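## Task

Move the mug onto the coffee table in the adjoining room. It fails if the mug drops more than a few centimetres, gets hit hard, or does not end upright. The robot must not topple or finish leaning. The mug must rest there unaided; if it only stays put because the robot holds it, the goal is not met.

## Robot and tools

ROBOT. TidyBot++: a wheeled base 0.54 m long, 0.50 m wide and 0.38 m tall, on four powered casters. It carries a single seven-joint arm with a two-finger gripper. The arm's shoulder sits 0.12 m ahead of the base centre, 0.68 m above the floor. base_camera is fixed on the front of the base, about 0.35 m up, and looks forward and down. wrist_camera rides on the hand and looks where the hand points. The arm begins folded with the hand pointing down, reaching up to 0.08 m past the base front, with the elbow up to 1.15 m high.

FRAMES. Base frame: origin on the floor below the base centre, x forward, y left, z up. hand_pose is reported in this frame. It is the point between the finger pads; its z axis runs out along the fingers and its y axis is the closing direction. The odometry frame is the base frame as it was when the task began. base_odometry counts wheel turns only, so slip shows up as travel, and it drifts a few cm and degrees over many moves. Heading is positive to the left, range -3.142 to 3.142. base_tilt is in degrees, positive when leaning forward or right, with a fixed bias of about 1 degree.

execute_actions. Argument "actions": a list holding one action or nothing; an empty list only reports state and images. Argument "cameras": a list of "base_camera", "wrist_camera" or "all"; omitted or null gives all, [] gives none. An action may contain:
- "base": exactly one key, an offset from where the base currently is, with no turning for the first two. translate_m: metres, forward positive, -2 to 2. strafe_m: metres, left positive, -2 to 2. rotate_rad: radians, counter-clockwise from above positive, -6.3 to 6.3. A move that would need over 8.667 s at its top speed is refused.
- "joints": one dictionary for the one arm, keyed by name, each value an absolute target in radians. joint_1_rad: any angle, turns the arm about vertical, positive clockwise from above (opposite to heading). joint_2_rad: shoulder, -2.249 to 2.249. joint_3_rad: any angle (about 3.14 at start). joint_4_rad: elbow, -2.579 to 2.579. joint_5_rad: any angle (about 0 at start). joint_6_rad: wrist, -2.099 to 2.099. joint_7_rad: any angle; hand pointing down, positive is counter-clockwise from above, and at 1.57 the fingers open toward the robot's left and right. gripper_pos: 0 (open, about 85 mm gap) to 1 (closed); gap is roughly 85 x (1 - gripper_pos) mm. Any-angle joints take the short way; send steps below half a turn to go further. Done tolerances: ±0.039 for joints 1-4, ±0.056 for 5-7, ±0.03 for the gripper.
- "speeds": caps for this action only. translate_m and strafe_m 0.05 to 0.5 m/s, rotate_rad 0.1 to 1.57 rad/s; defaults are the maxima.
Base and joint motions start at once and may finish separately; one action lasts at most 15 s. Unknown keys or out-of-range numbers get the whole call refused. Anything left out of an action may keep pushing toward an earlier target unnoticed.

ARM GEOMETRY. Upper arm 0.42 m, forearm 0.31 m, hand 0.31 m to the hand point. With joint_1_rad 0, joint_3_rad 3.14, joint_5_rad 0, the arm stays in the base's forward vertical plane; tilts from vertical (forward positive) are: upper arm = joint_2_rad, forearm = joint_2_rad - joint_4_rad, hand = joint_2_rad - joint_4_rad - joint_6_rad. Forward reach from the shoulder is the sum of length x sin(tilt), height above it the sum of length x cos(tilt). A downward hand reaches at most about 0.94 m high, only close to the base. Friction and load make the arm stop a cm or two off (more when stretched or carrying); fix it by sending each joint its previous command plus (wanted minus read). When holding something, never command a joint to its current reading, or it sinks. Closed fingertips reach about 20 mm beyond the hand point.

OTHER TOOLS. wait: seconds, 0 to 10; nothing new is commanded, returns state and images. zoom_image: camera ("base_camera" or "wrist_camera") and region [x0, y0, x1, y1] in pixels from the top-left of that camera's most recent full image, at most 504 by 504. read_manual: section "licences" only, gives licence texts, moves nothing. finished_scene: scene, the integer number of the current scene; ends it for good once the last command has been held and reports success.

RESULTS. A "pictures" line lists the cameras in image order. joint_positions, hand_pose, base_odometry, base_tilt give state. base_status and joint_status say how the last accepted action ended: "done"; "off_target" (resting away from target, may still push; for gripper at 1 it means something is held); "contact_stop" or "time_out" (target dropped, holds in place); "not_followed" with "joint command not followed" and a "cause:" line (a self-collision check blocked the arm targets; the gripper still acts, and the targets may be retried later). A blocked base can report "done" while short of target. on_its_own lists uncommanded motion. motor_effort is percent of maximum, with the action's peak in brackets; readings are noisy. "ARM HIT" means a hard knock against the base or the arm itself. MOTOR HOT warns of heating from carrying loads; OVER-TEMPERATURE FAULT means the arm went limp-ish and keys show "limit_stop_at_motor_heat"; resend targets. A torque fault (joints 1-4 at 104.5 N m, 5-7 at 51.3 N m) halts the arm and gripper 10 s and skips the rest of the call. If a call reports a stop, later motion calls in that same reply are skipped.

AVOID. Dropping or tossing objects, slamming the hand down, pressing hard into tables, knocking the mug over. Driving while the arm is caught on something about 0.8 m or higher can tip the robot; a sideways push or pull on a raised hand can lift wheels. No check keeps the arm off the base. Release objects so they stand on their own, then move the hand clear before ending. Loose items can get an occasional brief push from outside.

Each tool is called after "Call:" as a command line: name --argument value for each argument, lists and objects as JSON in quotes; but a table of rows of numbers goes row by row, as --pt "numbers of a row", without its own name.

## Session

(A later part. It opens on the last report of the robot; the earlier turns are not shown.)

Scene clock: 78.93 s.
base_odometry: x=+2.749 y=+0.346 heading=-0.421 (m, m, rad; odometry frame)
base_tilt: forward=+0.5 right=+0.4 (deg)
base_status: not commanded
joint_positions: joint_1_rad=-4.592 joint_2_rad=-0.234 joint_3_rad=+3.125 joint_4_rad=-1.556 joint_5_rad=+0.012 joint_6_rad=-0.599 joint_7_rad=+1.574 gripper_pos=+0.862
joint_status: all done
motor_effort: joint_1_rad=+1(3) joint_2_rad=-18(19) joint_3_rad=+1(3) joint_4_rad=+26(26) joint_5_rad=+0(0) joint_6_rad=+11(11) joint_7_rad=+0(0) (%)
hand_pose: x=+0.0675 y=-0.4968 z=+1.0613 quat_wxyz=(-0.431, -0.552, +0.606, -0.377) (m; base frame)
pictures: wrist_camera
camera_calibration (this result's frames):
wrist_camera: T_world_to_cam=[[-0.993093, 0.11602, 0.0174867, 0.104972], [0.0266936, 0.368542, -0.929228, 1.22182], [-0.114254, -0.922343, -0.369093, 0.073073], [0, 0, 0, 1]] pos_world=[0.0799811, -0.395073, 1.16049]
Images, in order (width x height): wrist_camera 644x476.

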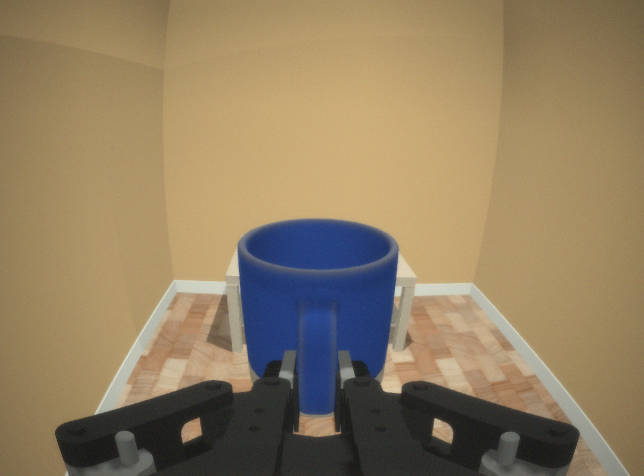

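Call:
execute_actions --actions '[{"base":{"strafe_m":-1.0},"speeds":{"strafe_m":0.4}}]' --cameras '["wrist_camera"]'

Call:
execute_actions --actions '[{"base":{"rotate_rad":-1.64},"speeds":{"rotate_rad":0.8},"joints":{"joint_1_rad":-6.29}}]'

Scene clock: 83.63 s.
base_odometry: x=+2.341 y=-0.567 heading=-0.421 (m, m, rad; odometry frame)
base_tilt: forward=+0.5 right=+0.4 (deg)
base_status: done
joint_positions: joint_1_rad=-4.592 joint_2_rad=-0.233 joint_3_rad=+3.125 joint_4_rad=-1.557 joint_5_rad=+0.012 joint_6_rad=-0.599 joint_7_rad=+1.574 gripper_pos=+0.862
joint_status: not commanded
motor_effort: joint_1_rad=+1(0) joint_2_rad=-18(22) joint_3_rad=+2(2) joint_4_rad=+26(27) joint_5_rad=+0(0) joint_6_rad=+12(12) joint_7_rad=+0(0) (%)
hand_pose: x=+0.0675 y=-0.4971 z=+1.0606 quat_wxyz=(-0.431, -0.552, +0.606, -0.377) (m; base frame)
pictures: wrist_camera
camera_calibration (this result's frames):
wrist_camera: T_world_to_cam=[[-0.9931, 0.115956, 0.0174885, 0.10497], [0.0268173, 0.369748, -0.928745, 1.22133], [-0.11416, -0.921868, -0.370307, 0.074013], [0, 0, 0, 1]] pos_world=[0.0799427, -0.395528, 1.15988]
Images, in order (width x height): wrist_camera 644x476.

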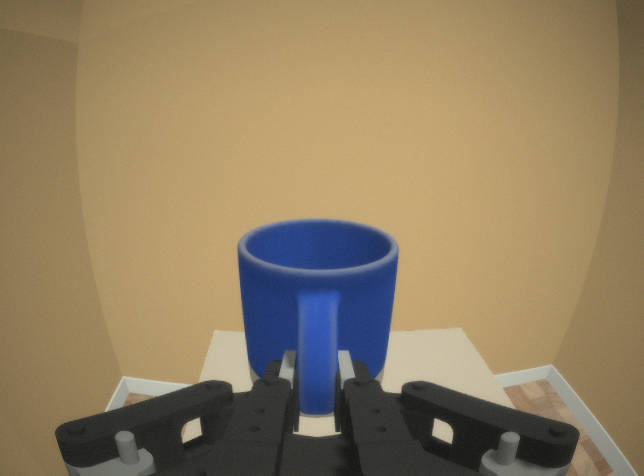

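Scene clock: 86.57 s.
base_odometry: x=+2.341 y=-0.567 heading=-2.061 (m, m, rad; odometry frame)
base_tilt: forward=+0.5 right=+0.4 (deg)
base_status: done
joint_positions: joint_1_rad=-6.277 joint_2_rad=-0.233 joint_3_rad=+3.124 joint_4_rad=-1.557 joint_5_rad=+0.012 joint_6_rad=-0.599 joint_7_rad=+1.574 gripper_pos=+0.862
joint_status: all done
motor_effort: joint_1_rad=+1(3) joint_2_rad=-18(18) joint_3_rad=+2(3) joint_4_rad=+26(26) joint_5_rad=+1(1) joint_6_rad=+11(11) joint_7_rad=+0(0) (%)
hand_pose: x=+0.6187 y=+0.0059 z=+1.0606 quat_wxyz=(-0.005, -0.820, -0.009, -0.572) (m; base frame)
pictures: base_camera, wrist_camera
camera_calibration (this result's frames):
wrist_camera: T_world_to_cam=[[-0.00130734, -0.999843, 0.017654, -0.0131656], [-0.370385, -0.0159143, -0.928742, 1.26859], [0.928877, -0.00775295, -0.370307, -0.0501017], [0, 0, 0, 1]] pos_world=[0.51639, 0.00663673, 1.15988]
Images, in order (width x height): base_camera 644x364, wrist_camera 644x476.

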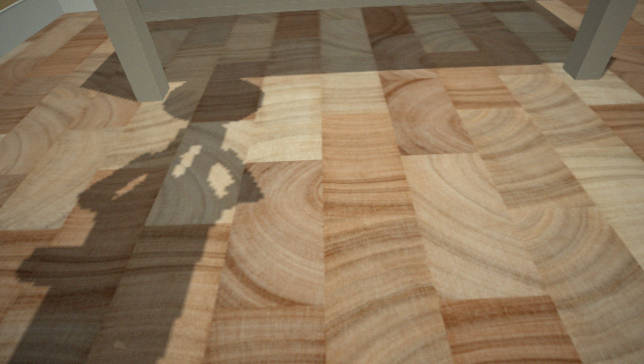

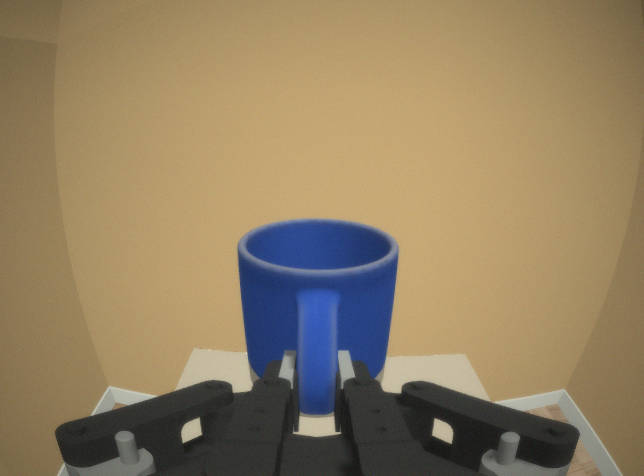

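Call:
execute_actions --actions '[{"base":{"translate_m":0.08},"joints":{"joint_2_rad":0.87,"joint_4_rad":-1.66,"joint_6_rad":0.68}}]'

Scene clock: 89.83 s.
base_odometry: x=+2.303 y=-0.638 heading=-2.061 (m, m, rad; odometry frame)
base_tilt: forward=+0.6 right=+0.4 (deg)
base_status: done
joint_positions: joint_1_rad=-6.278 joint_2_rad=+0.883 joint_3_rad=+3.124 joint_4_rad=-1.660 joint_5_rad=+0.012 joint_6_rad=+0.626 joint_7_rad=+1.574 gripper_pos=+0.862
joint_status: all done
motor_effort: joint_1_rad=+1(1) joint_2_rad=-51(55) joint_3_rad=+0(0) joint_4_rad=+18(27) joint_5_rad=+0(1) joint_6_rad=+11(12) joint_7_rad=+0(0) (%)
hand_pose: x=+0.9137 y=+0.0093 z=+0.5834 quat_wxyz=(+0.006, -0.818, -0.006, -0.575) (m; base frame)
pictures: base_camera, wrist_camera
camera_calibration (this result's frames):
wrist_camera: T_world_to_cam=[[0.00675567, -0.999967, -0.00445156, 0.00458352], [-0.365339, 0.00167578, -0.930873, 0.931218], [0.93085, 0.007915, -0.365316, -0.505698], [0, 0, 0, 1]] pos_world=[0.810908, 0.00702545, 0.682127]
Images, in order (width x height): base_camera 644x364, wrist_camera 644x476.

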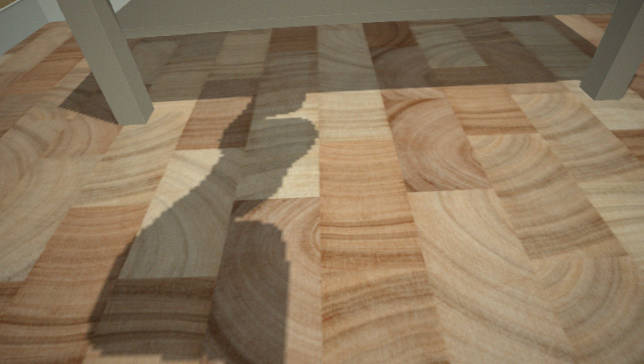

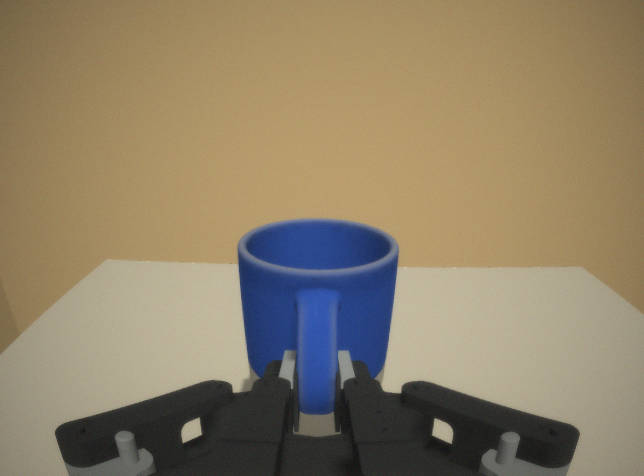

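Call:
execute_actions --actions '[{"joints":{"joint_2_rad":0.95,"joint_6_rad":0.77}}]' --cameras '["wrist_camera"]'

Scene clock: 91.43 s.
base_odometry: x=+2.303 y=-0.638 heading=-2.061 (m, m, rad; odometry frame)
base_tilt: forward=+0.6 right=+0.4 (deg)
base_status: not commanded
joint_positions: joint_1_rad=-6.278 joint_2_rad=+0.965 joint_3_rad=+3.124 joint_4_rad=-1.664 joint_5_rad=+0.012 joint_6_rad=+0.717 joint_7_rad=+1.574 gripper_pos=+0.862
joint_status: all done
motor_effort: joint_1_rad=+0(1) joint_2_rad=-53(55) joint_3_rad=+0(0) joint_4_rad=+17(18) joint_5_rad=+0(0) joint_6_rad=+11(11) joint_7_rad=+0(0) (%)
hand_pose: x=+0.9124 y=+0.0093 z=+0.5438 quat_wxyz=(+0.007, -0.817, -0.005, -0.577) (m; base frame)
pictures: wrist_camera
camera_calibration (this result's frames):
wrist_camera: T_world_to_cam=[[0.00615552, -0.999962, -0.00620273, 0.00592706], [-0.359503, 0.00357521, -0.933137, 0.88981], [0.933124, 0.00797384, -0.359467, -0.524186], [0, 0, 0, 1]] pos_world=[0.808983, 0.00692535, 0.641924]
Images, in order (width x height): wrist_camera 644x476.

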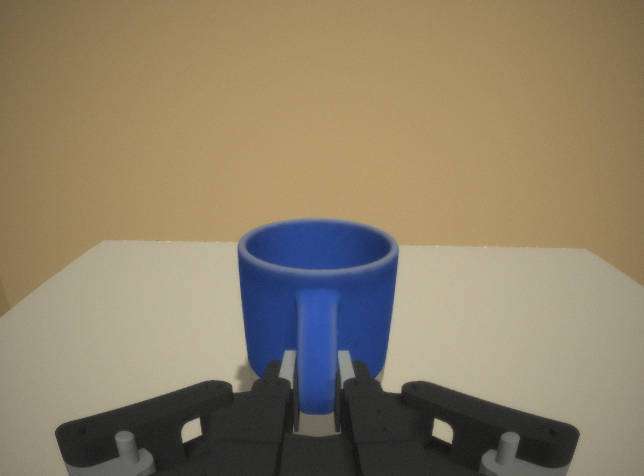

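Call:
execute_actions --actions '[{"joints":{"joint_2_rad":0.995,"joint_6_rad":0.815}}]' --cameras '["wrist_camera"]'

Call:
execute_actions --actions '[{"joints":{"joint_2_rad":1.03,"joint_6_rad":0.85}}]' --cameras '["wrist_camera"]'

Scene clock: 92.73 s.
base_odometry: x=+2.303 y=-0.638 heading=-2.061 (m, m, rad; odometry frame)
base_tilt: forward=+0.6 right=+0.4 (deg)
base_status: not commanded
joint_positions: joint_1_rad=-6.278 joint_2_rad=+1.004 joint_3_rad=+3.124 joint_4_rad=-1.664 joint_5_rad=+0.012 joint_6_rad=+0.763 joint_7_rad=+1.574 gripper_pos=+0.862
joint_status: all done
motor_effort: joint_1_rad=+1(1) joint_2_rad=-53(54) joint_3_rad=+0(0) joint_4_rad=+16(17) joint_5_rad=+0(0) joint_6_rad=+12(12) joint_7_rad=+0(0) (%)
hand_pose: x=+0.9113 y=+0.0093 z=+0.5260 quat_wxyz=(+0.007, -0.815, -0.005, -0.580) (m; base frame)
pictures: wrist_camera
camera_calibration (this result's frames):
wrist_camera: T_world_to_cam=[[0.00580267, -0.999958, -0.00704017, 0.0065692], [-0.353879, 0.00453128, -0.93528, 0.868719], [0.935273, 0.00791849, -0.353838, -0.534452], [0, 0, 0, 1]] pos_world=[0.807242, 0.00686457, 0.623433]
Images, in order (width x height): wrist_camera 644x476.

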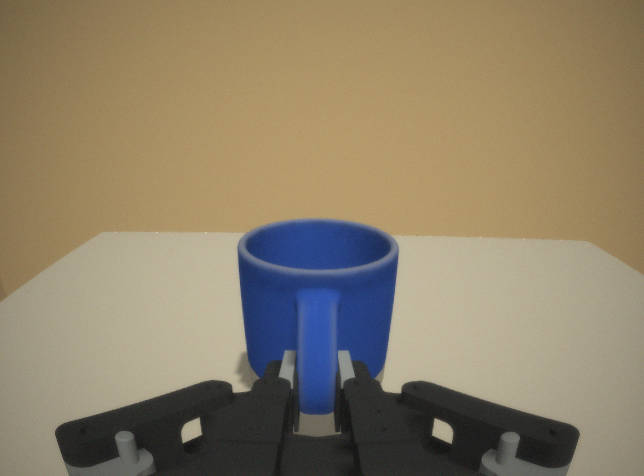

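Scene clock: 93.53 s.
base_odometry: x=+2.303 y=-0.638 heading=-2.061 (m, m, rad; odometry frame)
base_tilt: forward=+0.5 right=+0.4 (deg)
base_status: not commanded
joint_positions: joint_1_rad=-6.278 joint_2_rad=+1.038 joint_3_rad=+3.124 joint_4_rad=-1.664 joint_5_rad=+0.012 joint_6_rad=+0.798 joint_7_rad=+1.574 gripper_pos=+0.862
joint_status: all done
motor_effort: joint_1_rad=+0(1) joint_2_rad=-53(54) joint_3_rad=+0(0) joint_4_rad=+15(16) joint_5_rad=+1(0) joint_6_rad=+11(12) joint_7_rad=+0(0) (%)
hand_pose: x=+0.9093 y=+0.0093 z=+0.5095 quat_wxyz=(+0.007, -0.815, -0.004, -0.580) (m; base frame)
pictures: wrist_camera
camera_calibration (this result's frames):
wrist_camera: T_world_to_cam=[[0.00548306, -0.999955, -0.00771034, 0.00708054], [-0.353006, 0.00527852, -0.935606, 0.851939], [0.935605, 0.00785178, -0.352961, -0.539169], [0, 0, 0, 1]] pos_world=[0.80515, 0.00681668, 0.606828]
Images, in order (width x height): wrist_camera 644x476.

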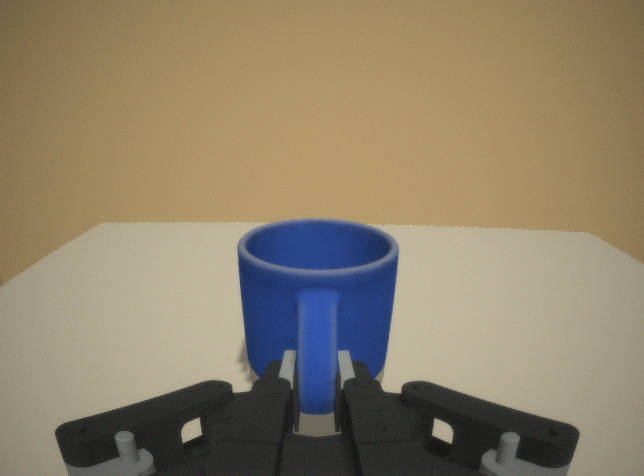

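No contact yet (j6 effort is still 11). I'll lower a little more.

Call:
execute_actions --actions '[{"joints":{"joint_2_rad":1.055,"joint_6_rad":0.865}}]' --cameras '["wrist_camera"]'

Scene clock: 94.43 s.
base_odometry: x=+2.303 y=-0.638 heading=-2.061 (m, m, rad; odometry frame)
base_tilt: forward=+0.5 right=+0.4 (deg)
base_status: not commanded
joint_positions: joint_1_rad=-6.278 joint_2_rad=+1.054 joint_3_rad=+3.124 joint_4_rad=-1.664 joint_5_rad=+0.012 joint_6_rad=+0.818 joint_7_rad=+1.574 gripper_pos=+0.862
joint_status: all done
motor_effort: joint_1_rad=+2(1) joint_2_rad=-50(53) joint_3_rad=+0(0) joint_4_rad=+14(15) joint_5_rad=+0(0) joint_6_rad=+10(12) joint_7_rad=+0(0) (%)
hand_pose: x=+0.9086 y=+0.0093 z=+0.5029 quat_wxyz=(+0.007, -0.813, -0.004, -0.582) (m; base frame)
pictures: wrist_camera
camera_calibration (this result's frames):
wrist_camera: T_world_to_cam=[[0.00532735, -0.999953, -0.00805105, 0.00733821], [-0.348971, 0.00568594, -0.937116, 0.842665], [0.937118, 0.00780193, -0.348924, -0.544191], [0, 0, 0, 1]] pos_world=[0.803997, 0.00679225, 0.599853]
Images, in order (width x height): wrist_camera 644x476.

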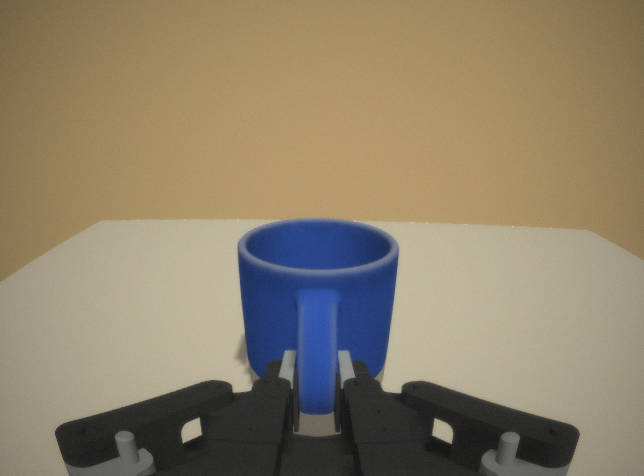

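The effort dropped, so the mug is touching the table. Release and back off.

Call:
execute_actions --actions '[{"joints":{"gripper_pos":0.4}}]' --cameras '[]'

Call:
execute_actions --actions '[{"base":{"translate_m":-0.15},"speeds":{"translate_m":0.2}}]' --cameras '["wrist_camera"]'

Scene clock: 95.70 s.
base_odometry: x=+2.303 y=-0.638 heading=-2.061 (m, m, rad; odometry frame)
base_tilt: forward=+0.5 right=+0.4 (deg)
base_status: not commanded
joint_positions: joint_1_rad=-6.278 joint_2_rad=+1.054 joint_3_rad=+3.124 joint_4_rad=-1.664 joint_5_rad=+0.012 joint_6_rad=+0.830 joint_7_rad=+1.574 gripper_pos=+0.400
joint_status: all done
motor_effort: joint_1_rad=+1(0) joint_2_rad=-48(51) joint_3_rad=+0(0) joint_4_rad=+12(14) joint_5_rad=+0(0) joint_6_rad=+8(10) joint_7_rad=+0(0) (%)
hand_pose: x=+0.9098 y=+0.0093 z=+0.5067 quat_wxyz=(+0.007, -0.810, -0.004, -0.587) (m; base frame)
pictures: none
No camera images: the call's "cameras" was empty. Leave "cameras" out to get every camera's image.

Scene clock: 97.20 s.
base_odometry: x=+2.374 y=-0.505 heading=-2.062 (m, m, rad; odometry frame)
base_tilt: forward=+0.6 right=+0.4 (deg)
base_status: done
joint_positions: joint_1_rad=-6.282 joint_2_rad=+1.054 joint_3_rad=+3.124 joint_4_rad=-1.664 joint_5_rad=+0.012 joint_6_rad=+0.832 joint_7_rad=+1.574 gripper_pos=+0.400
joint_status: not commanded
motor_effort: joint_1_rad=+0(2) joint_2_rad=-48(52) joint_3_rad=+0(1) joint_4_rad=+12(14) joint_5_rad=+0(0) joint_6_rad=+8(9) joint_7_rad=+0(0) (%)
hand_pose: x=+0.9099 y=+0.0127 z=+0.5072 quat_wxyz=(+0.008, -0.809, -0.006, -0.588) (m; base frame)
pictures: wrist_camera
camera_calibration (this result's frames):
wrist_camera: T_world_to_cam=[[0.00958807, -0.999921, -0.00817617, 0.00692048], [-0.335477, 0.00448603, -0.942038, 0.83735], [0.941999, 0.0117752, -0.335408, -0.555379], [0, 0, 0, 1]] pos_world=[0.804013, 0.00970328, 0.602593]
Images, in order (width x height): wrist_camera 644x476.

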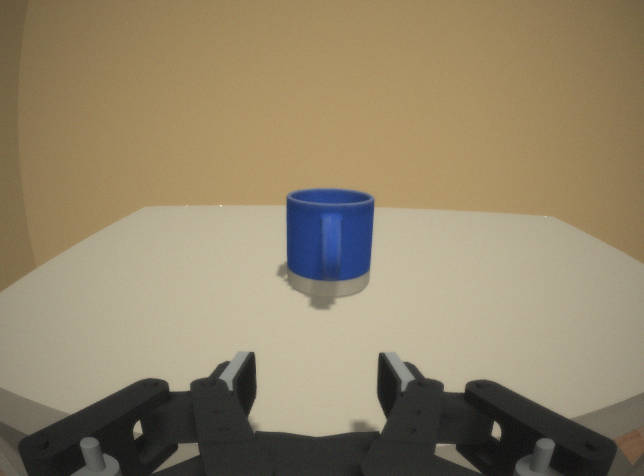

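Call:
finished_scene --scene 1

The scene is finished: the task was done.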